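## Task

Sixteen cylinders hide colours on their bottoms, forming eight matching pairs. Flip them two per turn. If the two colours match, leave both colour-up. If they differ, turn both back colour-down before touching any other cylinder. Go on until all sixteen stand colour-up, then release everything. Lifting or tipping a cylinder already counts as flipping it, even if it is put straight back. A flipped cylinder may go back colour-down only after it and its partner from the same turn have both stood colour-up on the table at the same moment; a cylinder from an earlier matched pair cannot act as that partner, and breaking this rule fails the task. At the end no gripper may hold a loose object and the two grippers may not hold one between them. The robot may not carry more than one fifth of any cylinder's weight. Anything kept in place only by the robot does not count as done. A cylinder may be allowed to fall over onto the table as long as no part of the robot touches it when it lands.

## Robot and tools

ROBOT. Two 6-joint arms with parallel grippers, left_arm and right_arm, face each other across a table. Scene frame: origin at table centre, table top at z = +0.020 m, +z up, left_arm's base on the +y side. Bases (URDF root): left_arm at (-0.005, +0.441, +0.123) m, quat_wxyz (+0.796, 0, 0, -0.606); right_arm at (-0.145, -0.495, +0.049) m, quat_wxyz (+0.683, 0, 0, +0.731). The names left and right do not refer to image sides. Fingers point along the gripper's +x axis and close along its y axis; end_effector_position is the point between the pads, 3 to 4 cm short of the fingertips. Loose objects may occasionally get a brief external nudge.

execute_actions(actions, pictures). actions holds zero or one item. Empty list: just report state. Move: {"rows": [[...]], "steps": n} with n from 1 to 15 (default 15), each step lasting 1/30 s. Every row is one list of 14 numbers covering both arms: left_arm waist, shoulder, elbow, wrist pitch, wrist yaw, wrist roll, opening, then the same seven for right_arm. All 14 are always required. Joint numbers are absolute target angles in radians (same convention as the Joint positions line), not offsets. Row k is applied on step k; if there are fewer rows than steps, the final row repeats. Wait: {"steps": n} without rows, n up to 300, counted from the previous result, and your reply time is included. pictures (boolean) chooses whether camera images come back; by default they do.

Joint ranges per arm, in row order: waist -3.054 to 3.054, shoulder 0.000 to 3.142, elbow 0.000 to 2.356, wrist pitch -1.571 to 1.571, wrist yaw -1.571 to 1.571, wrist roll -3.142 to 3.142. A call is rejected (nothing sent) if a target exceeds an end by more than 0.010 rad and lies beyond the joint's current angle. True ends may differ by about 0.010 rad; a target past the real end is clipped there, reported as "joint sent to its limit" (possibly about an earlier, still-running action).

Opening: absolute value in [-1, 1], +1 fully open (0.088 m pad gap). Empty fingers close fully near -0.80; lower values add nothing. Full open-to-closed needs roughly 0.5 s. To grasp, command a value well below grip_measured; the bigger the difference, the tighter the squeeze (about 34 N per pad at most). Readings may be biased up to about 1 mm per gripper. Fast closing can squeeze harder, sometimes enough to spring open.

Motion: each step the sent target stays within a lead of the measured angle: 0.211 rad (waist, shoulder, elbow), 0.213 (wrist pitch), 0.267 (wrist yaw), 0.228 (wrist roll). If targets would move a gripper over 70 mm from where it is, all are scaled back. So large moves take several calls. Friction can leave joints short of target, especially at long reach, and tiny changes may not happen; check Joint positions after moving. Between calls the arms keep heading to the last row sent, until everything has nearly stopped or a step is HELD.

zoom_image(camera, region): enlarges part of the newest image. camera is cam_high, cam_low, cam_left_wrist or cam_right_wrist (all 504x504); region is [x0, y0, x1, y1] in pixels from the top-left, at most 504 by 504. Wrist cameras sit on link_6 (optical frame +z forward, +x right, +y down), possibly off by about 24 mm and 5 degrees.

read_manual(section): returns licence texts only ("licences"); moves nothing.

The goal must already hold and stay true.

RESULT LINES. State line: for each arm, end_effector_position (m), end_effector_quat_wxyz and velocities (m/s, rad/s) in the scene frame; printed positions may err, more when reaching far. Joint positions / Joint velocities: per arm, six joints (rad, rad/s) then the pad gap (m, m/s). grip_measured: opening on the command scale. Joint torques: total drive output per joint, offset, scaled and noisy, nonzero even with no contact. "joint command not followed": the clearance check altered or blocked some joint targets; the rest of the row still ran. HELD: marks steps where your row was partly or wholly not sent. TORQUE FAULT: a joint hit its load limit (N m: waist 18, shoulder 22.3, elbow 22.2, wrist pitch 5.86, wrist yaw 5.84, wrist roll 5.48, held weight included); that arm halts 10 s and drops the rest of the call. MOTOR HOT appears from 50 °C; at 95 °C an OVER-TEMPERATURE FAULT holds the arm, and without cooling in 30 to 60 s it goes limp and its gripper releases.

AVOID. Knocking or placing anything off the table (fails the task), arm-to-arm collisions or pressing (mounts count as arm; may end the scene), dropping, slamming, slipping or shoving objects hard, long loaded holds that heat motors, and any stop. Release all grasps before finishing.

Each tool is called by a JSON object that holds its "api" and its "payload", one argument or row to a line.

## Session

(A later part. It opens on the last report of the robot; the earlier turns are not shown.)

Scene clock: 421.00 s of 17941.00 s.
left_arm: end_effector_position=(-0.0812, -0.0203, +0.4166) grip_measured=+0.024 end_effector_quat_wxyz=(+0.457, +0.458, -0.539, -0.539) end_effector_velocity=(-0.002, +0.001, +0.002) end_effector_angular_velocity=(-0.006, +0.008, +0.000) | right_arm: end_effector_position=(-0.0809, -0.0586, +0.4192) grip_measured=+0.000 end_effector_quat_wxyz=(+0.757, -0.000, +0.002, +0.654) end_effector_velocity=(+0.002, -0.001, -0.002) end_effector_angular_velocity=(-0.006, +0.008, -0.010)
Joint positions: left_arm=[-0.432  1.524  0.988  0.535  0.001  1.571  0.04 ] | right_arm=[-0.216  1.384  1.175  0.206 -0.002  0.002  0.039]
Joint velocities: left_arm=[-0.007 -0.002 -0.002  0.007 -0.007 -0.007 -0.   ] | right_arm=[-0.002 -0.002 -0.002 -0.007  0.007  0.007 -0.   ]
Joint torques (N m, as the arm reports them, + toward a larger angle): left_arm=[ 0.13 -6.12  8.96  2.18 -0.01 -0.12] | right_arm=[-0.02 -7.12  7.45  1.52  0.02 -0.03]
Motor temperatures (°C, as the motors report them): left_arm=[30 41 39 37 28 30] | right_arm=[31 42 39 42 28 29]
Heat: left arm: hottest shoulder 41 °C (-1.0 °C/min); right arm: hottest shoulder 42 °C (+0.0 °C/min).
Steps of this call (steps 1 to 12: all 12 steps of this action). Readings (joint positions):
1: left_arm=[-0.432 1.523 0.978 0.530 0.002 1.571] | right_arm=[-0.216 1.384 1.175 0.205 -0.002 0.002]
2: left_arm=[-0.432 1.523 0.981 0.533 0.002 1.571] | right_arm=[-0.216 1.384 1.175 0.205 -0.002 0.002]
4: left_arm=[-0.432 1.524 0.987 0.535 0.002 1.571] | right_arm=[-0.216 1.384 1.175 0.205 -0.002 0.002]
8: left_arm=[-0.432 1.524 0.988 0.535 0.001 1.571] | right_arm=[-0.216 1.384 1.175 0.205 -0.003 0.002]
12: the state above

{"api": "execute_actions", "payload": {
  "actions": [
    {"rows":[[-0.43,1.524,0.997,0.537,0,1.571,0.7,-0.216,1.379,1.172,0.207,0,0,-0.6]],"steps":10}
  ],
  "pictures": false
}}

{"api": "execute_actions", "payload": {
  "actions": [
    {"rows":[[-0.43,1.43,0.93,0.51,0,1.571,0.7,-0.216,1.379,1.172,0.207,0,0,-0.6],[-0.43,1.33,0.86,0.48,0,1.571,0.7,-0.216,1.379,1.172,0.207,0,0,-0.6],[-0.43,1.2,0.77,0.44,0,1.571,0.7,-0.216,1.379,1.172,0.207,0,0,-0.6],[-0.43,1.058,0.672,0.386,0,1.571,0.7,-0.216,1.379,1.172,0.207,0,0,-0.6]],"steps":8}
  ],
  "pictures": false
}}

{"api": "execute_actions", "payload": {
  "actions": [
    {"rows":[[-0.15,1.058,0.8,-0.87,0,1.571,0.7,0.22,1.379,1.5,-1.3,0,0,-0.6]],"steps":14}
  ],
  "pictures": false
}}

{"api": "execute_actions", "payload": {
  "actions": [
    {"rows":[[-0.15,1.624,0.924,-0.871,0,1.571,0.7,0.22,2.05,1.79,-1.3,0,0,-0.6]],"steps":15}
  ],
  "pictures": false
}}

{"api": "execute_actions", "payload": {
  "actions": [
    {"rows":[[-0.15,1.67,0.895,-0.83,0,1.571,0.7,0.22,2.05,1.79,-1.3,0,0,-0.6],[-0.15,1.71,0.865,-0.76,0,1.571,0.7,0.22,2.05,1.79,-1.3,0,0,-0.6],[-0.15,1.75,0.835,-0.69,0,1.571,0.7,0.22,2.07,1.76,-1.28,0,0,-0.6],[-0.15,1.79,0.81,-0.62,0,1.571,0.7,0.22,2.08,1.73,-1.25,0,0,-0.6],[-0.15,1.825,0.785,-0.55,0,1.571,0.7,0.22,2.09,1.70,-1.21,0,0,-0.6],[-0.15,1.852,0.767,-0.5,0,1.571,0.7,0.22,2.1,1.67,-1.17,0,0,-0.6],[-0.15,1.87,0.757,-0.465,0,1.571,0.7,0.22,2.106,1.64,-1.13,0,0,-0.6],[-0.15,1.88,0.753,-0.452,0,1.571,0.7,0.22,2.112,1.615,-1.09,0,0,-0.6],[-0.15,1.88,0.753,-0.452,0,1.571,0.7,0.22,2.116,1.595,-1.06,0,0,-0.6],[-0.15,1.88,0.753,-0.452,0,1.571,0.7,0.22,2.12,1.578,-1.03,0,0,-0.6],[-0.15,1.88,0.753,-0.452,0,1.571,0.7,0.22,2.122,1.564,-1.01,0,0,-0.6],[-0.15,1.88,0.753,-0.452,0,1.571,0.7,0.22,2.124,1.554,-0.995,0,0,-0.6],[-0.15,1.88,0.753,-0.452,0,1.571,0.7,0.22,2.126,1.546,-0.985,0,0,-0.6],[-0.15,1.88,0.753,-0.452,0,1.571,-0.6,0.22,2.128,1.539,-0.978,0,0,-0.6],[-0.15,1.88,0.753,-0.452,0,1.571,-0.6,0.22,2.13,1.533,-0.972,0,0,-0.6]],"steps":15}
  ],
  "pictures": false
}}

{"api": "execute_actions", "payload": {
  "actions": [
    {"rows":[[-0.15,1.88,0.753,-0.452,0,1.571,-0.6,0.22,2.132,1.528,-0.968,0,0,-0.6]],"steps":6}
  ],
  "pictures": false
}}

{"api": "execute_actions", "payload": {
  "actions": [
    {"rows":[[-0.15,1.88,0.753,-0.452,0,1.571,-0.6,0.22,2.132,1.528,-0.968,0,0,0.6],[-0.15,1.88,0.753,-0.452,0,1.571,-0.6,0.22,2.132,1.528,-0.968,0,0,0.6],[-0.15,1.88,0.753,-0.452,0,1.571,-0.6,0.22,2.132,1.528,-0.968,0,0,0.6],[-0.15,1.83,0.79,-0.5,0,1.571,-0.6,0.22,2.132,1.528,-0.968,0,0,0.6],[-0.15,1.78,0.82,-0.58,0,1.571,-0.6,0.22,2.132,1.528,-0.968,0,0,0.6],[-0.15,1.7,0.855,-0.62,0,1.571,-0.6,0.22,2.132,1.528,-0.968,0,0,0.6],[-0.15,1.058,0.87,-0.62,0,1.571,-0.6,0.22,2.132,1.528,-0.968,0,0,0.6],[-0.15,1.058,0.87,-0.62,0,1.571,-0.6,0.22,2.132,1.528,-0.968,0,0,0.6],[-0.15,1.058,0.87,-0.62,0,1.571,-0.6,0.22,2.132,1.528,-0.968,0,0,0.6],[-0.15,1.058,0.87,-0.62,0,1.571,-0.6,0.22,2.132,1.528,-0.968,0,0,0.6],[-0.15,1.058,0.87,-0.62,0,1.571,-0.6,0.22,2.1,1.59,-0.99,0,0,0.6],[-0.43,1.058,0.8,-0.2,0,1.571,-0.6,0.22,2.08,1.64,-1.05,0,0,0.6],[-0.43,1.058,0.8,-0.2,0,1.571,-0.6,0.22,2.06,1.69,-1.1,0,0,0.6],[-0.43,1.058,0.8,-0.2,0,1.571,-0.6,0.22,2.0,1.74,-1.13,0,0,0.6],[-0.43,1.058,0.8,-0.2,0,1.571,-0.6,0.22,1.9,1.75,-1.13,0,0,0.6]],"steps":15}
  ],
  "pictures": false
}}

{"api": "execute_actions", "payload": {
  "actions": [
    {"rows":[[-0.43,1.058,0.8,-0.2,0,1.571,-0.6,0.22,1.379,1.7,-1.1,0,0,0.9],[-0.43,1.058,0.8,-0.2,0,1.571,-0.6,0.22,1.379,1.7,-1.1,0,0,0.9],[-0.43,1.058,0.8,-0.2,0,1.571,-0.6,0.22,1.379,1.7,-1.1,0,0,0.9],[-0.43,1.058,0.672,0.386,0,1.571,-0.6,0.1,1.379,1.6,-1.0,0,0,0.9],[-0.43,1.058,0.672,0.386,0,1.571,-0.6,-0.216,1.379,1.5,-0.6,0,0,0.9]],"steps":10}
  ],
  "pictures": false
}}

{"api": "execute_actions", "payload": {
  "actions": [
    {"rows":[[-0.43,1.058,0.672,0.386,0,1.571,-0.6,-0.216,1.379,1.172,0.207,0,0,0.9]],"steps":15}
  ],
  "pictures": false
}}

{"api": "execute_actions", "payload": {
  "actions": [
    {"rows":[[-0.43,1.058,0.672,0.386,0,1.571,-0.6,-0.216,1.379,1.172,0.207,0,0,0.9]],"steps":6}
  ]
}}

Scene clock: 442.73 s of 17941.00 s.
left_arm: end_effector_position=(-0.0807, -0.0207, +0.4172) grip_measured=+0.568 end_effector_quat_wxyz=(+0.458, +0.458, -0.539, -0.539) end_effector_velocity=(+0.000, +0.001, -0.005) end_effector_angular_velocity=(+0.025, +0.018, +0.005) | right_arm: end_effector_position=(-0.0804, -0.0591, +0.4195) grip_measured=+0.002 end_effector_quat_wxyz=(+0.757, -0.000, +0.001, +0.653) end_effector_velocity=(+0.002, -0.001, -0.002) end_effector_angular_velocity=(-0.008, -0.006, -0.010)
Joint positions: left_arm=[-0.431  1.525  0.989  0.535  0.001  1.571  0.067] | right_arm=[-0.216  1.383  1.175  0.206 -0.     0.001  0.039]
Joint velocities: left_arm=[-0.002 -0.002 -0.002 -0.022 -0.007 -0.022  0.176] | right_arm=[-0.002 -0.002 -0.002 -0.007  0.007 -0.007 -0.   ]
Joint torques (N m, as the arm reports them, + toward a larger angle): left_arm=[ 0.05 -6.19  8.76  2.13  0.01 -0.11] | right_arm=[-0.03 -6.94  7.49  1.48 -0.02 -0.04]
Motor temperatures (°C, as the motors report them): left_arm=[30 43 42 40 28 30] | right_arm=[31 41 39 42 28 29]
Heat: left arm: hottest shoulder 43 °C (+1.0 °C/min); right arm: hottest wrist pitch 42 °C (-3.0 °C/min).
Steps of this call (steps 1 to 15: the robot went on to your last target; steps 16 to 642: nothing new was sent; steps 643 to 652: all 10 steps of this action). Readings (joint positions):
643: left_arm=[-0.431 1.525 0.989 0.535 0.001 1.571] | right_arm=[-0.216 1.383 1.175 0.207 -0.000 0.001]
644: left_arm=[-0.431 1.525 0.989 0.535 0.001 1.571] | right_arm=[-0.216 1.383 1.175 0.207 -0.000 0.001]
646: left_arm=[-0.431 1.525 0.989 0.535 0.001 1.571] | right_arm=[-0.216 1.383 1.175 0.207 -0.000 0.001]
650: left_arm=[-0.431 1.525 0.989 0.535 0.001 1.571] | right_arm=[-0.216 1.383 1.175 0.206 -0.000 0.001]
652: the state above

Scene clock: 443.00 s of 17941.00 s.
left_arm: end_effector_position=(-0.0656, +0.0719, +0.4080) grip_measured=+0.699 end_effector_quat_wxyz=(+0.447, +0.468, -0.530, -0.548) end_effector_velocity=(+0.034, +0.216, +0.195) end_effector_angular_velocity=(-0.659, +0.099, -0.000) | right_arm: end_effector_position=(-0.0804, -0.0591, +0.4195) grip_measured=+0.002 end_effector_quat_wxyz=(+0.757, -0.000, +0.001, +0.653) end_effector_velocity=(+0.000, +0.001, -0.007) end_effector_angular_velocity=(-0.028, -0.003, +0.005)
Joint positions: left_arm=[-0.431  1.133  0.697  0.397  0.001  1.571  0.073] | right_arm=[-0.216  1.383  1.175  0.206 -0.     0.001  0.039]
Joint velocities: left_arm=[-0.007 -1.082 -0.393 -0.022 -0.007  0.007  0.001] | right_arm=[-0.002  0.002 -0.002 -0.022 -0.007 -0.007 -0.   ]
Joint torques (N m, as the arm reports them, + toward a larger angle): left_arm=[ 0.04 -3.23  8.71  2.23  0.   -0.09] | right_arm=[-0.02 -6.97  7.55  1.49 -0.01 -0.01]
Motor temperatures (°C, as the motors report them): left_arm=[30 43 42 40 28 30] | right_arm=[31 41 39 42 28 29]
Heat: left arm: hottest shoulder 43 °C (+1.0 °C/min); right arm: hottest wrist pitch 42 °C (-3.0 °C/min).
Steps of this call (steps 1 to 8: all 8 steps of this action). Readings (joint positions):
1: left_arm=[-0.431 1.512 0.981 0.532 0.001 1.571] | right_arm=[-0.216 1.383 1.175 0.206 -0.000 0.001]
2: left_arm=[-0.431 1.478 0.954 0.515 0.001 1.571] | right_arm=[-0.216 1.383 1.175 0.206 -0.000 0.001]
4: left_arm=[-0.431 1.360 0.845 0.466 0.001 1.571] | right_arm=[-0.216 1.383 1.175 0.206 -0.000 0.001]
8: the state above

Scene clock: 443.47 s of 17941.00 s.
left_arm: end_effector_position=(+0.0301, +0.1415, +0.3012) grip_measured=+0.700 end_effector_quat_wxyz=(+0.317, +0.666, -0.241, -0.631) end_effector_velocity=(-0.030, +0.299, -0.317) end_effector_angular_velocity=(+1.988, +0.222, +0.012) | right_arm: end_effector_position=(-0.2607, -0.1104, +0.4026) grip_measured=+0.002 end_effector_quat_wxyz=(+0.581, -0.182, +0.137, +0.782) end_effector_velocity=(+0.068, -0.185, -0.397) end_effector_angular_velocity=(-1.933, -0.620, -0.048)
Joint positions: left_arm=[-0.153  1.059  0.797 -0.497 -0.004  1.571  0.073] | right_arm=[ 0.222  1.378  1.493 -0.574 -0.004  0.001  0.039]
Joint velocities: left_arm=[ 0.012 -0.002 -0.002 -2.    -0.007  0.007  0.   ] | right_arm=[-0.012 -0.002 -0.002 -2.029  0.051 -0.022 -0.   ]
Joint torques (N m, as the arm reports them, + toward a larger angle): left_arm=[ 0.29 -3.15  8.04  1.66  0.21 -0.1 ] | right_arm=[-0.22 -6.01  8.16  1.38  0.07 -0.04]
Motor temperatures (°C, as the motors report them): left_arm=[30 43 42 40 28 30] | right_arm=[32 41 39 42 28 29]
Heat: left arm: hottest shoulder 43 °C (+1.0 °C/min); right arm: hottest wrist pitch 42 °C (-3.0 °C/min).
Steps of this call (steps 1 to 14: all 14 steps of this action). Readings (joint positions):
1: left_arm=[-0.410 1.105 0.707 0.351 0.017 1.571] | right_arm=[-0.203 1.383 1.197 0.160 0.014 0.001]
2: left_arm=[-0.356 1.088 0.734 0.287 0.018 1.571] | right_arm=[-0.169 1.387 1.231 0.107 0.016 0.001]
4: left_arm=[-0.234 1.071 0.778 0.167 -0.001 1.571] | right_arm=[-0.082 1.393 1.304 0.020 0.007 0.001]
8: left_arm=[-0.157 1.058 0.797 -0.097 -0.004 1.571] | right_arm=[0.112 1.389 1.443 -0.179 0.004 0.001]
14: the state above

Scene clock: 443.97 s of 17941.00 s.
left_arm: end_effector_position=(+0.0255, +0.1837, +0.1596) grip_measured=+0.700 end_effector_quat_wxyz=(+0.041, +0.707, +0.041, -0.704) end_effector_velocity=(-0.001, -0.006, +0.007) end_effector_angular_velocity=(-0.023, +0.005, +0.005) | right_arm: end_effector_position=(-0.2590, -0.1144, +0.1588) grip_measured=+0.003 end_effector_quat_wxyz=(+0.426, -0.562, +0.421, +0.571) end_effector_velocity=(+0.019, -0.065, -0.216) end_effector_angular_velocity=(-0.824, -0.237, +0.020)
Joint positions: left_arm=[-0.152  1.62   0.917 -0.868 -0.004  1.571  0.073] | right_arm=[ 0.221  2.051  1.773 -1.278 -0.003  0.001  0.039]
Joint velocities: left_arm=[-0.002 -0.007  0.022 -0.007  0.007 -0.007  0.   ] | right_arm=[-0.002  0.535 -0.051 -0.271 -0.007 -0.022 -0.   ]
Joint torques (N m, as the arm reports them, + toward a larger angle): left_arm=[ 0.18 -4.83  6.43  0.26  0.24 -0.03] | right_arm=[ -0.14 -14.77   8.43   0.01   0.04  -0.02]
Motor temperatures (°C, as the motors report them): left_arm=[30 43 42 40 28 30] | right_arm=[32 41 39 42 28 29]
Heat: left arm: hottest shoulder 43 °C (+1.0 °C/min); right arm: hottest wrist pitch 42 °C (-3.0 °C/min).
Steps of this call (steps 1 to 15: all 15 steps of this action). Readings (joint positions):
1: left_arm=[-0.153 1.093 0.818 -0.580 -0.004 1.572] | right_arm=[0.221 1.409 1.523 -0.665 -0.003 0.001]
2: left_arm=[-0.153 1.146 0.852 -0.638 -0.004 1.571] | right_arm=[0.221 1.457 1.583 -0.724 -0.003 0.001]
4: left_arm=[-0.153 1.274 0.905 -0.744 -0.004 1.571] | right_arm=[0.221 1.576 1.711 -0.831 -0.003 0.001]
8: left_arm=[-0.152 1.523 0.915 -0.844 -0.004 1.571] | right_arm=[0.221 1.757 1.770 -1.041 -0.003 0.001]
15: the state above

Scene clock: 444.47 s of 17941.00 s.
left_arm: end_effector_position=(+0.0253, +0.1849, +0.0653) grip_measured=+0.556 end_effector_quat_wxyz=(+0.038, +0.707, +0.045, -0.705) end_effector_velocity=(+0.001, +0.001, -0.001) end_effector_angular_velocity=(+0.000, -0.022, +0.014) | right_arm: end_effector_position=(-0.2589, -0.1148, +0.0775) grip_measured=+0.003 end_effector_quat_wxyz=(+0.422, -0.566, +0.424, +0.567) end_effector_velocity=(+0.004, -0.013, -0.090) end_effector_angular_velocity=(+0.000, +0.008, +0.020)
Joint positions: left_arm=[-0.152  1.877  0.753 -0.456 -0.004  1.571  0.066] | right_arm=[ 0.221  2.123  1.553 -1.002 -0.003  0.001  0.039]
Joint velocities: left_arm=[-0.007 -0.002 -0.007  0.007 -0.022 -0.022 -0.227] | right_arm=[-0.002  0.061 -0.281  0.344 -0.007 -0.022 -0.   ]
Joint torques (N m, as the arm reports them, + toward a larger angle): left_arm=[ 0.19 -5.29  4.24  0.42  0.23 -0.05] | right_arm=[ -0.11 -10.08   6.03   0.29   0.04  -0.02]
Motor temperatures (°C, as the motors report them): left_arm=[30 43 42 40 28 30] | right_arm=[32 41 39 42 28 29]
Heat: left arm: hottest shoulder 43 °C (+1.0 °C/min); right arm: hottest wrist pitch 42 °C (-3.0 °C/min).
Steps of this call (steps 1 to 15: all 15 steps of this action). Readings (joint positions):
1: left_arm=[-0.152 1.626 0.916 -0.863 -0.004 1.571] | right_arm=[0.221 2.063 1.772 -1.286 -0.003 0.001]
2: left_arm=[-0.152 1.639 0.908 -0.836 -0.004 1.571] | right_arm=[0.221 2.067 1.772 -1.290 -0.003 0.001]
4: left_arm=[-0.152 1.692 0.876 -0.734 -0.004 1.571] | right_arm=[0.221 2.067 1.769 -1.282 -0.003 0.001]
8: left_arm=[-0.152 1.834 0.786 -0.537 -0.004 1.571] | right_arm=[0.221 2.074 1.691 -1.168 -0.003 0.001]
15: the state above

Scene clock: 444.67 s of 17941.00 s.
left_arm: end_effector_position=(+0.0254, +0.1840, +0.0653) grip_measured=+0.025 end_effector_quat_wxyz=(+0.039, +0.707, +0.043, -0.704) end_effector_velocity=(+0.002, +0.005, -0.001) end_effector_angular_velocity=(+0.015, -0.020, +0.005) | right_arm: end_effector_position=(-0.2592, -0.1137, +0.0730) grip_measured=+0.003 end_effector_quat_wxyz=(+0.425, -0.563, +0.422, +0.570) end_effector_velocity=(-0.001, +0.004, +0.000) end_effector_angular_velocity=(+0.019, +0.013, +0.005)
Joint positions: left_arm=[-0.152  1.877  0.753 -0.452 -0.004  1.571  0.04 ] | right_arm=[ 0.221  2.124  1.537 -0.973 -0.003  0.001  0.039]
Joint velocities: left_arm=[-0.002 -0.002 -0.007 -0.007 -0.022 -0.007  0.001] | right_arm=[-0.002 -0.002 -0.002  0.022 -0.007 -0.007 -0.   ]
Joint torques (N m, as the arm reports them, + toward a larger angle): left_arm=[ 0.17 -5.21  4.21  0.41  0.22 -0.06] | right_arm=[-0.1  -9.5   5.02  0.23  0.06 -0.03]
Motor temperatures (°C, as the motors report them): left_arm=[30 43 42 40 28 30] | right_arm=[32 42 39 42 28 29]
Heat: left arm: hottest shoulder 43 °C (+1.0 °C/min); right arm: hottest shoulder 42 °C (-3.0 °C/min).
Steps of this call (steps 1 to 6: all 6 steps of this action). Readings (joint positions):
1: left_arm=[-0.152 1.877 0.753 -0.456 -0.004 1.571] | right_arm=[0.221 2.124 1.545 -0.991 -0.003 0.001]
2: left_arm=[-0.152 1.877 0.753 -0.456 -0.004 1.571] | right_arm=[0.221 2.124 1.540 -0.984 -0.003 0.001]
4: left_arm=[-0.152 1.877 0.753 -0.454 -0.004 1.571] | right_arm=[0.221 2.124 1.537 -0.978 -0.003 0.001]
6: the state above

Scene clock: 445.17 s of 17941.00 s.
left_arm: end_effector_position=(-0.0179, +0.1046, +0.2453) grip_measured=+0.025 end_effector_quat_wxyz=(+0.216, +0.667, -0.242, -0.671) end_effector_velocity=(-0.465, -0.150, +0.535) end_effector_angular_velocity=(-2.566, +0.203, -1.366) | right_arm: end_effector_position=(-0.2621, -0.1039, +0.1082) grip_measured=+0.597 end_effector_quat_wxyz=(+0.432, -0.553, +0.414, +0.579) end_effector_velocity=(-0.038, +0.137, +0.423) end_effector_angular_velocity=(+1.063, +0.308, +0.005)
Joint positions: left_arm=[-0.309  1.338  0.834 -0.408 -0.006  1.571  0.04 ] | right_arm=[ 0.221  2.096  1.637 -1.067 -0.002  0.001  0.068]
Joint velocities: left_arm=[-1.316 -1.365 -0.237  1.443  0.11  -0.022 -0.   ] | right_arm=[-0.002 -0.74   0.535 -0.168  0.007 -0.007  0.001]
Joint torques (N m, as the arm reports them, + toward a larger angle): left_arm=[ 1.01 -5.96  6.07  1.57  0.1  -0.12] | right_arm=[ -0.11 -16.57   8.35  -0.2    0.03   0.  ]
Motor temperatures (°C, as the motors report them): left_arm=[30 43 41 40 28 30] | right_arm=[32 42 39 42 28 29]
Heat: left arm: hottest shoulder 43 °C (+1.0 °C/min); right arm: hottest shoulder 42 °C (-3.0 °C/min).
Steps of this call (steps 1 to 15: all 15 steps of this action). Readings (joint positions):
1: left_arm=[-0.152 1.877 0.753 -0.452 -0.004 1.571] | right_arm=[0.221 2.124 1.537 -0.972 -0.003 0.001]
2: left_arm=[-0.152 1.877 0.753 -0.452 -0.004 1.571] | right_arm=[0.221 2.124 1.537 -0.972 -0.003 0.001]
4: left_arm=[-0.152 1.872 0.758 -0.464 -0.004 1.571] | right_arm=[0.221 2.124 1.537 -0.971 -0.002 0.001]
8: left_arm=[-0.152 1.733 0.813 -0.585 -0.004 1.571] | right_arm=[0.221 2.124 1.536 -0.969 -0.003 0.001]
15: the state above

Scene clock: 445.50 s of 17941.00 s.
left_arm: end_effector_position=(-0.0606, +0.0898, +0.3769) grip_measured=+0.025 end_effector_quat_wxyz=(+0.402, +0.513, -0.487, -0.582) end_effector_velocity=(-0.010, -0.068, +0.273) end_effector_angular_velocity=(-1.575, +0.251, +0.016) | right_arm: end_effector_position=(-0.1666, -0.0666, +0.2705) grip_measured=+0.894 end_effector_quat_wxyz=(+0.616, -0.323, +0.310, +0.648) end_effector_velocity=(+0.534, +0.068, +0.424) end_effector_angular_velocity=(+1.780, +0.055, -1.239)
Joint positions: left_arm=[-0.426  1.064  0.681  0.176 -0.002  1.571  0.04 ] | right_arm=[-0.02   1.677  1.557 -0.809 -0.004  0.002  0.083]
Joint velocities: left_arm=[-0.007  0.032 -0.256  1.883 -0.022 -0.007 -0.   ] | right_arm=[-1.243 -0.95  -0.291  1.121  0.022 -0.022  0.003]
Joint torques (N m, as the arm reports them, + toward a larger angle): left_arm=[-0.21 -4.    8.99  2.83  0.1  -0.1 ] | right_arm=[  0.61 -10.69   6.45   1.1   -0.01  -0.02]
Motor temperatures (°C, as the motors report them): left_arm=[30 43 41 40 28 30] | right_arm=[32 42 39 42 28 29]
Heat: left arm: hottest shoulder 43 °C (+1.0 °C/min); right arm: hottest shoulder 42 °C (-3.0 °C/min).
Steps of this call (steps 1 to 10: all 10 steps of this action). Readings (joint positions):
1: left_arm=[-0.348 1.291 0.826 -0.359 -0.002 1.571] | right_arm=[0.221 2.065 1.650 -1.071 -0.003 0.001]
2: left_arm=[-0.378 1.241 0.819 -0.314 -0.001 1.571] | right_arm=[0.221 2.025 1.658 -1.077 -0.003 0.001]
4: left_arm=[-0.413 1.140 0.791 -0.212 -0.001 1.571] | right_arm=[0.215 1.932 1.661 -1.065 -0.007 0.001]
8: left_arm=[-0.426 1.060 0.705 0.052 -0.002 1.571] | right_arm=[0.067 1.745 1.581 -0.887 -0.006 0.002]
10: the state above

Scene clock: 446.00 s of 17941.00 s.
left_arm: end_effector_position=(-0.0615, +0.0867, +0.4201) grip_measured=+0.025 end_effector_quat_wxyz=(+0.459, +0.460, -0.537, -0.538) end_effector_velocity=(+0.000, +0.001, -0.005) end_effector_angular_velocity=(+0.023, +0.004, +0.005) | right_arm: end_effector_position=(-0.0798, -0.0594, +0.4040) grip_measured=+0.900 end_effector_quat_wxyz=(+0.758, -0.024, +0.029, +0.651) end_effector_velocity=(+0.002, +0.000, +0.255) end_effector_angular_velocity=(+1.098, -0.171, +0.001)
Joint positions: left_arm=[-0.427  1.058  0.674  0.382 -0.002  1.571  0.04 ] | right_arm=[-0.217  1.384  1.177  0.133  0.002  0.001  0.083]
Joint velocities: left_arm=[-0.002 -0.002 -0.002 -0.022 -0.007 -0.007 -0.   ] | right_arm=[-0.007 -0.066 -0.002  1.048 -0.007 -0.007 -0.   ]
Joint torques (N m, as the arm reports them, + toward a larger angle): left_arm=[-0.28 -3.31  7.66  2.27  0.09 -0.11] | right_arm=[ 0.1  -6.68  7.37  1.13 -0.11 -0.02]
Motor temperatures (°C, as the motors report them): left_arm=[30 43 41 40 28 30] | right_arm=[32 42 39 42 28 29]
Heat: left arm: hottest shoulder 43 °C (+2.0 °C/min); right arm: hottest shoulder 42 °C (-3.0 °C/min).
Steps of this call (steps 1 to 15: all 15 steps of this action). Readings (joint positions):
1: left_arm=[-0.427 1.065 0.676 0.239 -0.002 1.571] | right_arm=[-0.063 1.635 1.523 -0.743 -0.003 0.002]
2: left_arm=[-0.427 1.065 0.674 0.291 -0.002 1.571] | right_arm=[-0.111 1.580 1.470 -0.677 -0.003 0.002]
4: left_arm=[-0.427 1.060 0.674 0.349 -0.002 1.571] | right_arm=[-0.191 1.467 1.346 -0.552 0.006 0.002]
8: left_arm=[-0.427 1.058 0.674 0.372 -0.002 1.571] | right_arm=[-0.220 1.385 1.214 -0.291 0.004 0.001]
15: the state above

Scene clock: 446.20 s of 17941.00 s.
left_arm: end_effector_position=(-0.0616, +0.0867, +0.4203) grip_measured=+0.024 end_effector_quat_wxyz=(+0.459, +0.460, -0.537, -0.538) end_effector_velocity=(+0.002, +0.000, -0.002) end_effector_angular_velocity=(+0.008, +0.006, +0.020) | right_arm: end_effector_position=(-0.0799, -0.0600, +0.4198) grip_measured=+0.900 end_effector_quat_wxyz=(+0.758, -0.001, +0.003, +0.652) end_effector_velocity=(+0.002, -0.001, +0.021) end_effector_angular_velocity=(+0.093, -0.021, +0.000)
Joint positions: left_arm=[-0.428  1.058  0.674  0.383 -0.002  1.571  0.04 ] | right_arm=[-0.217  1.38   1.177  0.197  0.002  0.001  0.083]
Joint velocities: left_arm=[-0.002 -0.002 -0.002 -0.007 -0.022 -0.007 -0.   ] | right_arm=[-0.007 -0.002 -0.002  0.095 -0.007 -0.007 -0.   ]
Joint torques (N m, as the arm reports them, + toward a larger angle): left_arm=[-0.26 -3.25  7.69  2.24  0.09 -0.11] | right_arm=[ 0.09 -6.62  7.36  1.64 -0.11 -0.02]
Motor temperatures (°C, as the motors report them): left_arm=[30 43 41 40 28 30] | right_arm=[32 42 39 42 28 29]
Heat: left arm: hottest shoulder 43 °C (+2.0 °C/min); right arm: hottest shoulder 42 °C (-3.0 °C/min).
Steps of this call (steps 1 to 6: all 6 steps of this action). Readings (joint positions):
1: left_arm=[-0.428 1.058 0.674 0.383 -0.002 1.571] | right_arm=[-0.217 1.382 1.177 0.159 0.002 0.001]
2: left_arm=[-0.428 1.058 0.674 0.383 -0.002 1.571] | right_arm=[-0.217 1.380 1.177 0.174 0.002 0.001]
4: left_arm=[-0.428 1.058 0.674 0.383 -0.002 1.571] | right_arm=[-0.217 1.380 1.177 0.190 0.002 0.001]
6: the state above

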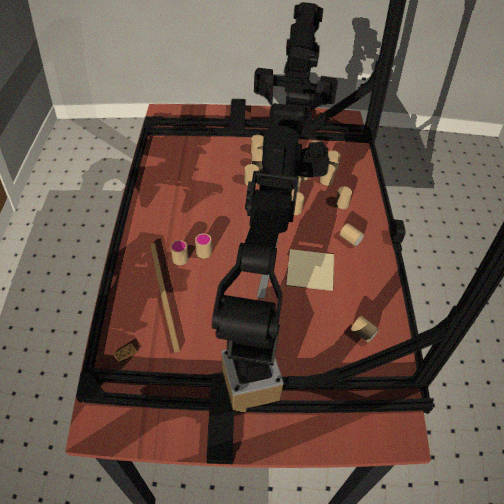

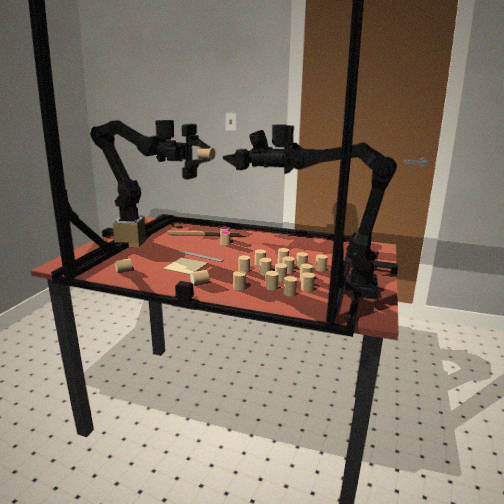

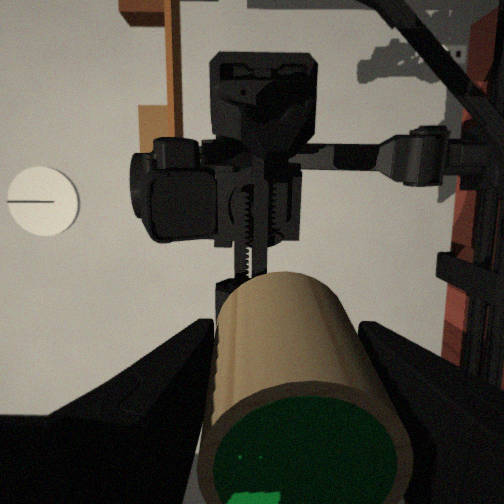

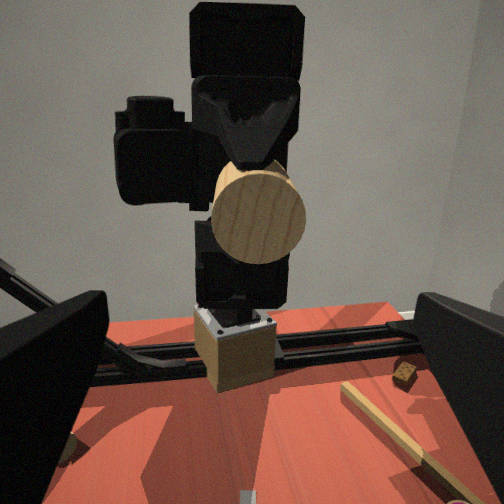

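{"api": "execute_actions", "payload": {
  "actions": [
    {"rows":[[-0.43,1.2,0.77,0.44,0,1.571,-0.6,-0.216,1.379,1.172,0.207,0,0,0.9],[-0.43,1.2,0.77,0.44,0,1.571,-0.6,-0.216,1.379,1.172,0.207,0,0,0.9],[-0.43,1.33,0.86,0.48,0,1.571,-0.6,-0.216,1.379,1.172,0.207,0,0,0.9],[-0.43,1.33,0.86,0.48,0,1.571,-0.6,-0.216,1.379,1.172,0.207,0,0,0.9],[-0.43,1.43,0.93,0.51,0,1.571,-0.6,-0.216,1.379,1.172,0.207,0,0,0.9],[-0.43,1.43,0.93,0.51,0,1.571,-0.6,-0.216,1.379,1.172,0.207,0,0,0.9],[-0.43,1.524,0.997,0.537,0,1.571,-0.6,-0.216,1.379,1.172,0.207,0,0,0.9]],"steps":14}
  ],
  "pictures": false
}}

{"api": "execute_actions", "payload": {
  "actions": [
    {"rows":[[-0.43,1.524,0.997,0.537,0,1.571,-0.6,-0.216,1.379,1.172,0.207,0,0,-0.6]],"steps":12}
  ],
  "pictures": false
}}

{"api": "execute_actions", "payload": {
  "actions": [
    {"rows":[[-0.43,1.524,0.997,0.537,0,1.571,0.9,-0.216,1.379,1.172,0.207,0,0,-0.6]],"steps":10}
  ],
  "pictures": false
}}

{"api": "execute_actions", "payload": {
  "actions": [
    {"rows":[[-0.43,1.43,0.93,0.51,0,1.571,0.9,-0.216,1.379,1.172,0.207,0,0,-0.6],[-0.43,1.33,0.86,0.48,0,1.571,0.9,-0.216,1.379,1.172,0.207,0,0,-0.6],[-0.43,1.2,0.77,0.44,0,1.571,0.9,-0.216,1.379,1.172,0.207,0,0,-0.6],[-0.43,1.058,0.672,0.386,0,1.571,0.9,-0.216,1.379,1.172,0.207,0,0,-0.6]],"steps":8}
  ],
  "pictures": false
}}

{"api": "execute_actions", "payload": {
  "actions": [
    {"rows":[[-0.43,1.058,0.672,0.386,0,1.571,0.9,-0.7,1.379,1.5,-1.3,0,0,-0.6]],"steps":14}
  ],
  "pictures": false
}}

{"api": "execute_actions", "payload": {
  "actions": [
    {"rows":[[-0.43,1.058,0.672,0.386,0,1.571,0.9,-0.7,2.05,1.79,-1.3,0,0,-0.6]],"steps":15}
  ]
}}

Scene clock: 454.50 s of 17941.00 s.
left_arm: end_effector_position=(-0.0788, -0.0196, +0.4101) grip_measured=+0.019 end_effector_quat_wxyz=(+0.454, +0.465, -0.533, -0.542) end_effector_velocity=(+0.001, -0.010, +0.038) end_effector_angular_velocity=(-0.107, +0.024, +0.020) | right_arm: end_effector_position=(-0.0801, -0.0600, +0.4216) grip_measured=+0.900 end_effector_quat_wxyz=(+0.758, +0.001, -0.001, +0.652) end_effector_velocity=(+0.002, -0.001, +0.001) end_effector_angular_velocity=(+0.006, -0.008, -0.010)
Joint positions: left_arm=[-0.428  1.523  0.976  0.528 -0.002  1.571  0.04 ] | right_arm=[-0.216  1.38   1.176  0.206  0.002  0.001  0.083]
Joint velocities: left_arm=[-0.002  0.017  0.076  0.051 -0.022 -0.007  0.   ] | right_arm=[-0.002 -0.002 -0.002  0.007  0.007 -0.007 -0.   ]
Joint torques (N m, as the arm reports them, + toward a larger angle): left_arm=[-0.16 -6.37  9.82  2.45  0.09 -0.12] | right_arm=[ 0.02 -6.54  7.37  1.5  -0.08 -0.02]
Motor temperatures (°C, as the motors report them): left_arm=[30 42 42 41 28 30] | right_arm=[32 41 39 42 28 29]
Heat: left arm: hottest shoulder 42 °C (+1.0 °C/min); right arm: hottest wrist pitch 42 °C (-2.0 °C/min).
Steps of this call (steps 1 to 15: the robot went on to your last target; steps 16 to 235: nothing new was sent; steps 236 to 249: all 14 steps of this action). Readings (joint positions):
236: left_arm=[-0.428 1.081 0.686 0.391 -0.002 1.571] | right_arm=[-0.216 1.380 1.176 0.206 0.002 0.001]
237: left_arm=[-0.428 1.114 0.710 0.414 -0.002 1.571] | right_arm=[-0.216 1.380 1.176 0.206 0.002 0.001]
239: left_arm=[-0.428 1.219 0.786 0.450 -0.002 1.571] | right_arm=[-0.216 1.380 1.176 0.206 0.002 0.001]
243: left_arm=[-0.428 1.431 0.930 0.510 -0.002 1.571] | right_arm=[-0.216 1.380 1.176 0.206 0.002 0.001]
249: the state above

Scene clock: 454.90 s of 17941.00 s.
left_arm: end_effector_position=(-0.0799, -0.0205, +0.4168) grip_measured=+0.019 end_effector_quat_wxyz=(+0.458, +0.459, -0.538, -0.538) end_effector_velocity=(+0.002, +0.001, -0.007) end_effector_angular_velocity=(+0.030, +0.017, +0.010) | right_arm: end_effector_position=(-0.0791, -0.0601, +0.4214) grip_measured=+0.001 end_effector_quat_wxyz=(+0.759, +0.001, -0.001, +0.651) end_effector_velocity=(-0.000, -0.001, -0.002) end_effector_angular_velocity=(-0.011, -0.021, +0.005)
Joint positions: left_arm=[-0.43   1.523  0.988  0.535 -0.001  1.571  0.04 ] | right_arm=[-0.218  1.38   1.176  0.206  0.003  0.001  0.039]
Joint velocities: left_arm=[ 0.002 -0.002 -0.007 -0.022 -0.007 -0.022 -0.   ] | right_arm=[-0.002 -0.002 -0.002 -0.007 -0.007 -0.022 -0.   ]
Joint torques (N m, as the arm reports them, + toward a larger angle): left_arm=[ 0.01 -6.04  8.94  2.18  0.08 -0.12] | right_arm=[ 0.1  -6.61  7.38  1.51 -0.12 -0.01]
Motor temperatures (°C, as the motors report them): left_arm=[30 42 42 41 28 30] | right_arm=[32 41 39 42 28 29]
Heat: left arm: hottest shoulder 42 °C (+1.0 °C/min); right arm: hottest wrist pitch 42 °C (-2.0 °C/min).
Steps of this call (steps 1 to 12: all 12 steps of this action). Readings (joint positions):
1: left_arm=[-0.428 1.523 0.979 0.531 -0.002 1.571] | right_arm=[-0.216 1.380 1.176 0.206 0.002 0.001]
2: left_arm=[-0.428 1.523 0.982 0.533 -0.002 1.571] | right_arm=[-0.216 1.380 1.176 0.206 0.002 0.001]
4: left_arm=[-0.428 1.523 0.987 0.535 -0.002 1.571] | right_arm=[-0.216 1.380 1.176 0.206 0.002 0.001]
8: left_arm=[-0.430 1.523 0.988 0.535 0.001 1.571] | right_arm=[-0.218 1.380 1.176 0.206 0.004 0.001]
12: the state above

Scene clock: 455.23 s of 17941.00 s.
left_arm: end_effector_position=(-0.0799, -0.0205, +0.4172) grip_measured=+0.568 end_effector_quat_wxyz=(+0.458, +0.459, -0.538, -0.538) end_effector_velocity=(-0.002, +0.001, -0.003) end_effector_angular_velocity=(+0.018, +0.005, -0.010) | right_arm: end_effector_position=(-0.0791, -0.0601, +0.4215) grip_measured=+0.001 end_effector_quat_wxyz=(+0.759, +0.001, -0.001, +0.651) end_effector_velocity=(+0.004, +0.000, -0.007) end_effector_angular_velocity=(-0.028, -0.003, -0.015)
Joint positions: left_arm=[-0.43   1.523  0.988  0.535 -0.001  1.571  0.067] | right_arm=[-0.218  1.38   1.176  0.206  0.003  0.001  0.039]
Joint velocities: left_arm=[-0.002 -0.002  0.002 -0.022  0.007 -0.007  0.176] | right_arm=[-0.007  0.002 -0.002 -0.022  0.007 -0.007 -0.   ]
Joint torques (N m, as the arm reports them, + toward a larger angle): left_arm=[-0.01 -6.04  8.87  2.14  0.07 -0.12] | right_arm=[ 0.16 -6.53  7.41  1.49 -0.12  0.  ]
Motor temperatures (°C, as the motors report them): left_arm=[30 42 42 41 28 30] | right_arm=[32 41 39 42 28 29]
Heat: left arm: hottest shoulder 42 °C (+1.0 °C/min); right arm: hottest wrist pitch 42 °C (-2.0 °C/min).
Steps of this call (steps 1 to 10: all 10 steps of this action). Readings (joint positions):
1: left_arm=[-0.430 1.523 0.988 0.535 -0.001 1.571] | right_arm=[-0.218 1.380 1.176 0.206 0.003 0.001]
2: left_arm=[-0.430 1.523 0.988 0.535 -0.001 1.571] | right_arm=[-0.218 1.380 1.176 0.206 0.003 0.001]
4: left_arm=[-0.430 1.523 0.988 0.535 -0.001 1.571] | right_arm=[-0.218 1.380 1.176 0.206 0.003 0.001]
8: left_arm=[-0.430 1.523 0.988 0.535 -0.001 1.571] | right_arm=[-0.218 1.380 1.176 0.206 0.003 0.001]
10: the state above

Scene clock: 455.50 s of 17941.00 s.
left_arm: end_effector_position=(-0.0650, +0.0718, +0.4077) grip_measured=+0.897 end_effector_quat_wxyz=(+0.447, +0.470, -0.529, -0.547) end_effector_velocity=(+0.037, +0.214, +0.198) end_effector_angular_velocity=(-0.662, +0.114, +0.010) | right_arm: end_effector_position=(-0.0791, -0.0601, +0.4214) grip_measured=+0.001 end_effector_quat_wxyz=(+0.759, +0.001, -0.001, +0.651) end_effector_velocity=(+0.002, -0.001, +0.001) end_effector_angular_velocity=(+0.006, -0.008, -0.010)
Joint positions: left_arm=[-0.43   1.134  0.696  0.397 -0.001  1.571  0.083] | right_arm=[-0.218  1.38   1.176  0.206  0.003  0.001  0.039]
Joint velocities: left_arm=[ 0.002 -1.077 -0.383 -0.022 -0.007 -0.007  0.001] | right_arm=[-0.002 -0.002 -0.002  0.007  0.007 -0.007 -0.   ]
Joint torques (N m, as the arm reports them, + toward a larger angle): left_arm=[ 0.01 -3.62  8.59  2.21  0.07 -0.12] | right_arm=[ 0.17 -6.55  7.38  1.49 -0.13  0.  ]
Motor temperatures (°C, as the motors report them): left_arm=[30 42 42 41 28 30] | right_arm=[32 41 39 42 28 29]
Heat: left arm: hottest shoulder 42 °C (+1.0 °C/min); right arm: hottest wrist pitch 42 °C (-2.0 °C/min).
Steps of this call (steps 1 to 8: all 8 steps of this action). Readings (joint positions):
1: left_arm=[-0.430 1.512 0.981 0.533 -0.001 1.571] | right_arm=[-0.218 1.380 1.176 0.206 0.003 0.001]
2: left_arm=[-0.430 1.479 0.954 0.516 -0.001 1.571] | right_arm=[-0.218 1.380 1.176 0.206 0.003 0.001]
4: left_arm=[-0.430 1.362 0.846 0.466 -0.001 1.571] | right_arm=[-0.218 1.380 1.176 0.206 0.003 0.001]
8: the state above

Scene clock: 455.97 s of 17941.00 s.
left_arm: end_effector_position=(-0.0627, +0.0859, +0.4218) grip_measured=+0.900 end_effector_quat_wxyz=(+0.459, +0.458, -0.539, -0.537) end_effector_velocity=(+0.000, +0.001, +0.001) end_effector_angular_velocity=(-0.004, +0.023, +0.005) | right_arm: end_effector_position=(+0.0935, -0.1713, +0.4028) grip_measured=+0.001 end_effector_quat_wxyz=(+0.870, -0.102, +0.201, +0.437) end_effector_velocity=(-0.133, -0.151, -0.409) end_effector_angular_velocity=(-1.654, +1.275, +0.113)
Joint positions: left_arm=[-0.43   1.062  0.678  0.386 -0.001  1.571  0.083] | right_arm=[-0.702  1.38   1.492 -0.568  0.006  0.001  0.039]
Joint velocities: left_arm=[-0.002 -0.002 -0.002  0.007 -0.007 -0.022 -0.   ] | right_arm=[-0.002 -0.002 -0.002 -2.088 -0.125 -0.007  0.   ]
Joint torques (N m, as the arm reports them, + toward a larger angle): left_arm=[-0.02 -3.7   7.06  2.02  0.06 -0.11] | right_arm=[ 0.25 -6.2   8.2   1.37 -0.13 -0.01]
Motor temperatures (°C, as the motors report them): left_arm=[30 42 42 41 28 30] | right_arm=[32 41 39 42 28 29]
Heat: left arm: hottest shoulder 42 °C (+1.0 °C/min); right arm: hottest wrist pitch 42 °C (-2.0 °C/min).
Steps of this call (steps 1 to 14: all 14 steps of this action). Readings (joint positions):
1: left_arm=[-0.430 1.105 0.690 0.396 -0.001 1.571] | right_arm=[-0.231 1.380 1.199 0.160 -0.013 0.001]
2: left_arm=[-0.430 1.085 0.688 0.396 -0.001 1.571] | right_arm=[-0.265 1.384 1.233 0.107 -0.016 0.001]
4: left_arm=[-0.430 1.065 0.688 0.395 -0.001 1.571] | right_arm=[-0.352 1.391 1.307 0.019 -0.007 0.001]
8: left_arm=[-0.430 1.062 0.681 0.386 -0.001 1.571] | right_arm=[-0.550 1.387 1.442 -0.176 -0.005 0.001]
14: the state above

Scene clock: 456.47 s of 17941.00 s.
left_arm: end_effector_position=(-0.0627, +0.0859, +0.4218) grip_measured=+0.900 end_effector_quat_wxyz=(+0.459, +0.458, -0.539, -0.537) end_effector_velocity=(+0.002, +0.000, -0.002) end_effector_angular_velocity=(+0.008, +0.006, +0.010) | right_arm: end_effector_position=(+0.0900, -0.1749, +0.1592) grip_measured=+0.000 end_effector_quat_wxyz=(+0.637, -0.317, +0.625, +0.321) end_effector_velocity=(-0.041, -0.056, -0.224) end_effector_angular_velocity=(-0.714, +0.533, +0.005)
Joint positions: left_arm=[-0.43   1.062  0.678  0.386 -0.001  1.571  0.083] | right_arm=[-0.701  2.05   1.773 -1.276  0.003  0.001  0.039]
Joint velocities: left_arm=[ 0.002 -0.002 -0.002 -0.007 -0.007 -0.007  0.   ] | right_arm=[-0.002  0.559 -0.046 -0.286 -0.007 -0.007 -0.   ]
Joint torques (N m, as the arm reports them, + toward a larger angle): left_arm=[ 0.01 -3.68  7.08  2.03  0.07 -0.12] | right_arm=[  0.07 -14.71   8.32   0.02  -0.1    0.01]
Motor temperatures (°C, as the motors report them): left_arm=[30 42 42 41 28 30] | right_arm=[32 41 39 42 28 29]
Heat: left arm: hottest shoulder 42 °C (+1.0 °C/min); right arm: hottest wrist pitch 42 °C (-2.0 °C/min).
Steps of this call (steps 1 to 15: all 15 steps of this action). Readings (joint positions):
1: left_arm=[-0.430 1.062 0.678 0.386 -0.001 1.571] | right_arm=[-0.701 1.410 1.521 -0.660 0.003 0.001]
2: left_arm=[-0.430 1.062 0.678 0.386 -0.001 1.571] | right_arm=[-0.701 1.457 1.582 -0.719 0.003 0.001]
4: left_arm=[-0.430 1.062 0.678 0.386 -0.001 1.571] | right_arm=[-0.701 1.576 1.707 -0.825 0.003 0.001]
8: left_arm=[-0.430 1.062 0.678 0.386 -0.001 1.571] | right_arm=[-0.701 1.757 1.770 -1.036 0.003 0.001]
15: the state above

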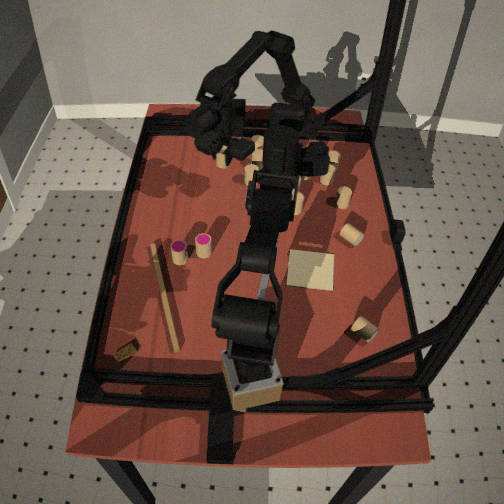

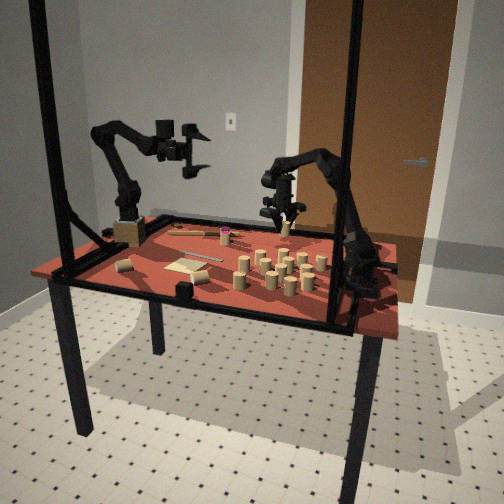

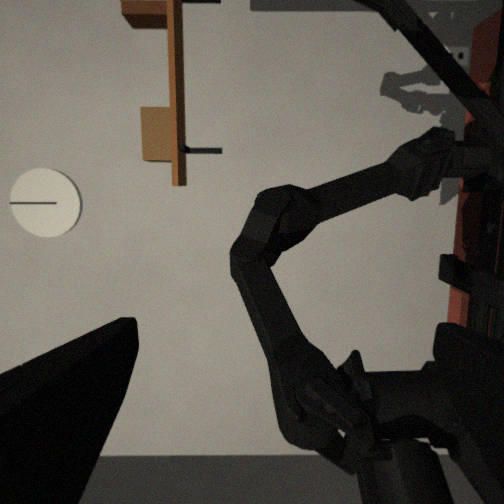

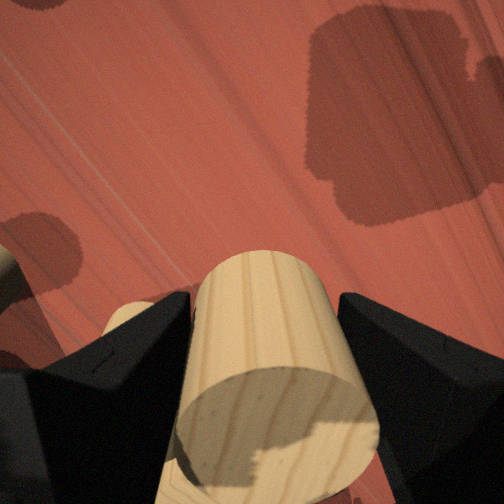

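{"api": "execute_actions", "payload": {
  "actions": [
    {"rows":[[-0.43,1.058,0.672,0.386,0,1.571,0.9,-0.7,2.07,1.76,-1.28,0,0,-0.6],[-0.43,1.058,0.672,0.386,0,1.571,0.9,-0.7,2.08,1.73,-1.25,0,0,-0.6],[-0.43,1.058,0.672,0.386,0,1.571,0.9,-0.7,2.09,1.70,-1.21,0,0,-0.6],[-0.43,1.058,0.672,0.386,0,1.571,0.9,-0.7,2.1,1.67,-1.17,0,0,-0.6],[-0.43,1.058,0.672,0.386,0,1.571,0.9,-0.7,2.106,1.64,-1.13,0,0,-0.6],[-0.43,1.058,0.672,0.386,0,1.571,0.9,-0.7,2.112,1.615,-1.09,0,0,-0.6],[-0.43,1.058,0.672,0.386,0,1.571,0.9,-0.7,2.116,1.595,-1.06,0,0,-0.6],[-0.43,1.058,0.672,0.386,0,1.571,0.9,-0.7,2.12,1.578,-1.03,0,0,-0.6],[-0.43,1.058,0.672,0.386,0,1.571,0.9,-0.7,2.122,1.564,-1.01,0,0,-0.6],[-0.43,1.058,0.672,0.386,0,1.571,0.9,-0.7,2.124,1.554,-0.995,0,0,-0.6],[-0.43,1.058,0.672,0.386,0,1.571,0.9,-0.7,2.126,1.546,-0.985,0,0,-0.6],[-0.43,1.058,0.672,0.386,0,1.571,0.9,-0.7,2.128,1.539,-0.978,0,0,-0.6],[-0.43,1.058,0.672,0.386,0,1.571,0.9,-0.7,2.13,1.533,-0.972,0,0,-0.6],[-0.43,1.058,0.672,0.386,0,1.571,0.9,-0.7,2.132,1.528,-0.968,0,0,-0.6]],"steps":15}
  ],
  "pictures": false
}}

{"api": "execute_actions", "payload": {
  "actions": [
    {"rows":[[-0.43,1.058,0.672,0.386,0,1.571,0.9,-0.7,2.132,1.528,-0.968,0,0,-0.6],[-0.43,1.058,0.672,0.386,0,1.571,0.9,-0.7,2.132,1.528,-0.968,0,0,-0.6],[-0.43,1.058,0.672,0.386,0,1.571,0.9,-0.7,2.132,1.528,-0.968,0,0,-0.6],[-0.43,1.058,0.672,0.386,0,1.571,0.9,-0.7,2.132,1.528,-0.968,0,0,0.4]],"steps":14}
  ],
  "pictures": false
}}

{"api": "execute_actions", "payload": {
  "actions": [
    {"rows":[[-0.43,1.058,0.672,0.386,0,1.571,0.9,-0.7,2.136,1.515,-0.975,0,0,0.4]],"steps":15}
  ]
}}

Scene clock: 465.30 s of 17941.00 s.
left_arm: end_effector_position=(-0.0627, +0.0861, +0.4216) grip_measured=+0.900 end_effector_quat_wxyz=(+0.459, +0.458, -0.539, -0.538) end_effector_velocity=(+0.000, -0.000, -0.004) end_effector_angular_velocity=(+0.016, +0.020, +0.005) | right_arm: end_effector_position=(+0.0893, -0.1758, +0.0737) grip_measured=+0.000 end_effector_quat_wxyz=(+0.631, -0.320, +0.630, +0.319) end_effector_velocity=(-0.005, -0.006, -0.024) end_effector_angular_velocity=(+0.010, +0.002, +0.005)
Joint positions: left_arm=[-0.43   1.061  0.678  0.386 -0.001  1.571  0.083] | right_arm=[-0.701  2.125  1.54  -0.986  0.003  0.001  0.039]
Joint velocities: left_arm=[-0.002  0.002 -0.002 -0.007 -0.007 -0.022 -0.   ] | right_arm=[-0.002 -0.002 -0.105  0.11  -0.007 -0.007  0.   ]
Joint torques (N m, as the arm reports them, + toward a larger angle): left_arm=[-0.01 -3.69  7.21  2.03  0.06 -0.12] | right_arm=[ 0.04 -9.67  5.62  0.35 -0.11  0.01]
Motor temperatures (°C, as the motors report them): left_arm=[30 41 41 41 28 30] | right_arm=[32 43 39 41 28 29]
Heat: left arm: hottest shoulder 41 °C (+0.0 °C/min); right arm: hottest shoulder 43 °C (+0.0 °C/min).
Steps of this call (steps 1 to 30: the robot went on to your last target; steps 31 to 250: nothing new was sent; steps 251 to 265: all 15 steps of this action). Readings (joint positions):
251: left_arm=[-0.430 1.061 0.678 0.386 -0.001 1.571] | right_arm=[-0.701 2.060 1.781 -1.296 0.003 0.001]
252: left_arm=[-0.430 1.061 0.678 0.386 -0.001 1.571] | right_arm=[-0.701 2.060 1.773 -1.284 0.003 0.001]
254: left_arm=[-0.430 1.061 0.678 0.386 -0.001 1.571] | right_arm=[-0.701 2.060 1.739 -1.233 0.003 0.001]
258: left_arm=[-0.430 1.061 0.678 0.386 -0.001 1.571] | right_arm=[-0.701 2.088 1.638 -1.103 0.003 0.001]
265: the state above

Scene clock: 465.77 s of 17941.00 s.
left_arm: end_effector_position=(-0.0627, +0.0861, +0.4216) grip_measured=+0.900 end_effector_quat_wxyz=(+0.459, +0.458, -0.539, -0.538) end_effector_velocity=(+0.003, +0.000, -0.004) end_effector_angular_velocity=(+0.013, +0.005, +0.020) | right_arm: end_effector_position=(+0.0905, -0.1737, +0.0726) grip_measured=+0.392 end_effector_quat_wxyz=(+0.635, -0.318, +0.626, +0.321) end_effector_velocity=(-0.001, -0.006, +0.000) end_effector_angular_velocity=(-0.022, +0.007, +0.019)
Joint positions: left_arm=[-0.43   1.061  0.678  0.386 -0.001  1.571  0.083] | right_arm=[-0.701  2.125  1.536 -0.969  0.002  0.001  0.058]
Joint velocities: left_arm=[-0.002 -0.002 -0.007 -0.007 -0.022 -0.007 -0.   ] | right_arm=[-0.002 -0.002 -0.002 -0.022  0.007 -0.022  0.001]
Joint torques (N m, as the arm reports them, + toward a larger angle): left_arm=[ 0.02 -3.64  7.17  2.02  0.07 -0.11] | right_arm=[ 0.01 -9.56  5.1   0.18 -0.1   0.  ]
Motor temperatures (°C, as the motors report them): left_arm=[30 41 41 41 28 30] | right_arm=[32 43 39 41 28 29]
Heat: left arm: hottest shoulder 41 °C (+0.0 °C/min); right arm: hottest shoulder 43 °C (+0.0 °C/min).
Steps of this call (steps 1 to 14: all 14 steps of this action). Readings (joint positions):
1: left_arm=[-0.430 1.061 0.678 0.386 -0.001 1.571] | right_arm=[-0.701 2.125 1.538 -0.982 0.003 0.001]
2: left_arm=[-0.430 1.061 0.678 0.386 -0.001 1.571] | right_arm=[-0.701 2.125 1.537 -0.979 0.003 0.001]
4: left_arm=[-0.430 1.061 0.678 0.386 -0.001 1.571] | right_arm=[-0.701 2.125 1.537 -0.974 0.003 0.001]
8: left_arm=[-0.430 1.061 0.678 0.386 -0.001 1.571] | right_arm=[-0.701 2.125 1.537 -0.971 0.002 0.001]
14: the state above

Scene clock: 466.27 s of 17941.00 s.
left_arm: end_effector_position=(-0.0627, +0.0861, +0.4214) grip_measured=+0.900 end_effector_quat_wxyz=(+0.459, +0.458, -0.539, -0.538) end_effector_velocity=(+0.000, +0.000, +0.000) end_effector_angular_velocity=(+0.004, +0.007, +0.005) | right_arm: end_effector_position=(+0.0874, -0.1780, +0.0693) grip_measured=+0.400 end_effector_quat_wxyz=(+0.629, -0.321, +0.632, +0.318) end_effector_velocity=(+0.002, -0.000, +0.000) end_effector_angular_velocity=(+0.010, +0.002, -0.000)
Joint positions: left_arm=[-0.43   1.061  0.677  0.386 -0.001  1.571  0.083] | right_arm=[-0.701  2.125  1.522 -0.974  0.002  0.001  0.059]
Joint velocities: left_arm=[-0.002 -0.002  0.002 -0.007 -0.007 -0.007 -0.   ] | right_arm=[-0.007 -0.002 -0.002  0.007 -0.007 -0.007 -0.   ]
Joint torques (N m, as the arm reports them, + toward a larger angle): left_arm=[-0.02 -3.68  7.18  2.01  0.05 -0.11] | right_arm=[ 0.   -8.97  5.12 -0.02 -0.08  0.02]
Motor temperatures (°C, as the motors report them): left_arm=[30 41 41 41 28 30] | right_arm=[32 43 39 41 28 29]
Heat: left arm: hottest shoulder 41 °C (+0.0 °C/min); right arm: hottest shoulder 43 °C (+0.0 °C/min).
Steps of this call (steps 1 to 15: all 15 steps of this action). Readings (joint positions):
1: left_arm=[-0.430 1.061 0.678 0.386 -0.001 1.571] | right_arm=[-0.701 2.125 1.534 -0.969 0.002 0.001]
2: left_arm=[-0.430 1.061 0.678 0.386 -0.001 1.571] | right_arm=[-0.701 2.125 1.532 -0.970 0.002 0.001]
4: left_arm=[-0.430 1.061 0.677 0.386 -0.001 1.571] | right_arm=[-0.701 2.125 1.527 -0.972 0.002 0.001]
8: left_arm=[-0.430 1.061 0.677 0.386 -0.001 1.571] | right_arm=[-0.701 2.125 1.522 -0.974 0.002 0.001]
15: the state above

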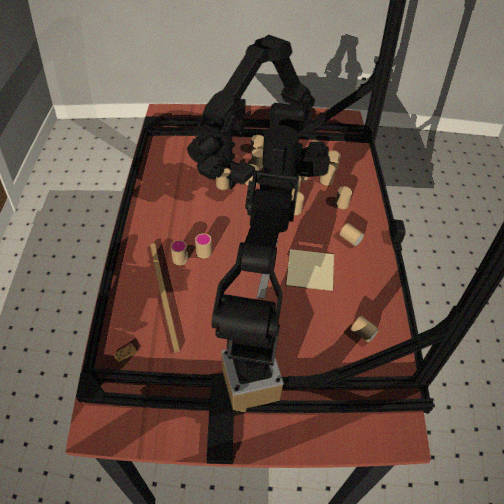

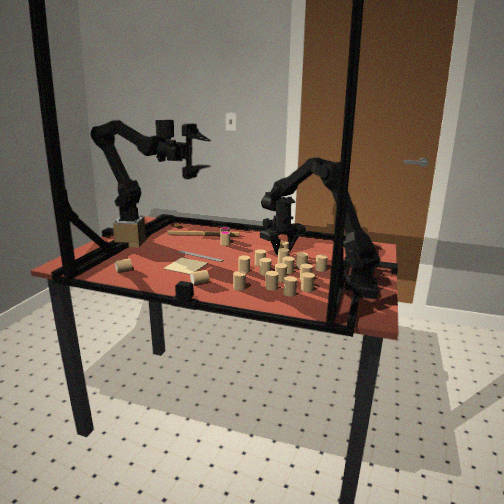

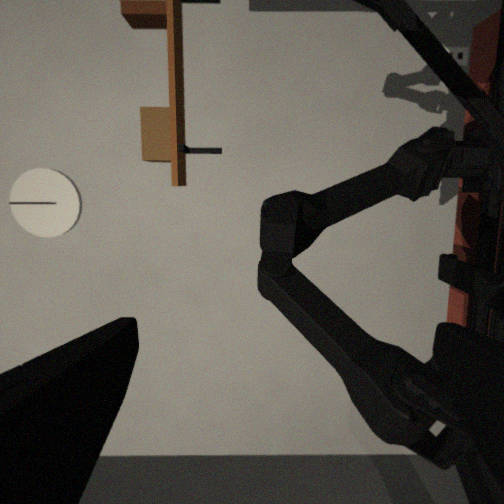

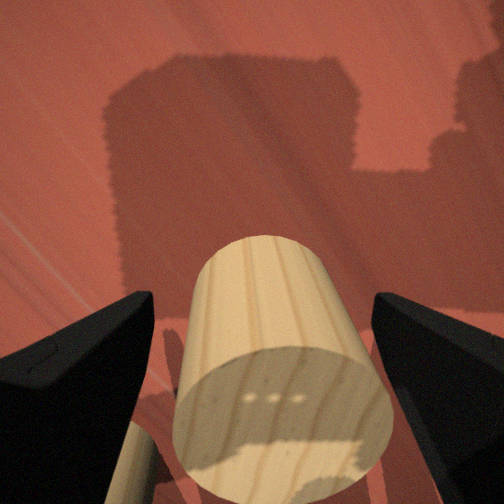

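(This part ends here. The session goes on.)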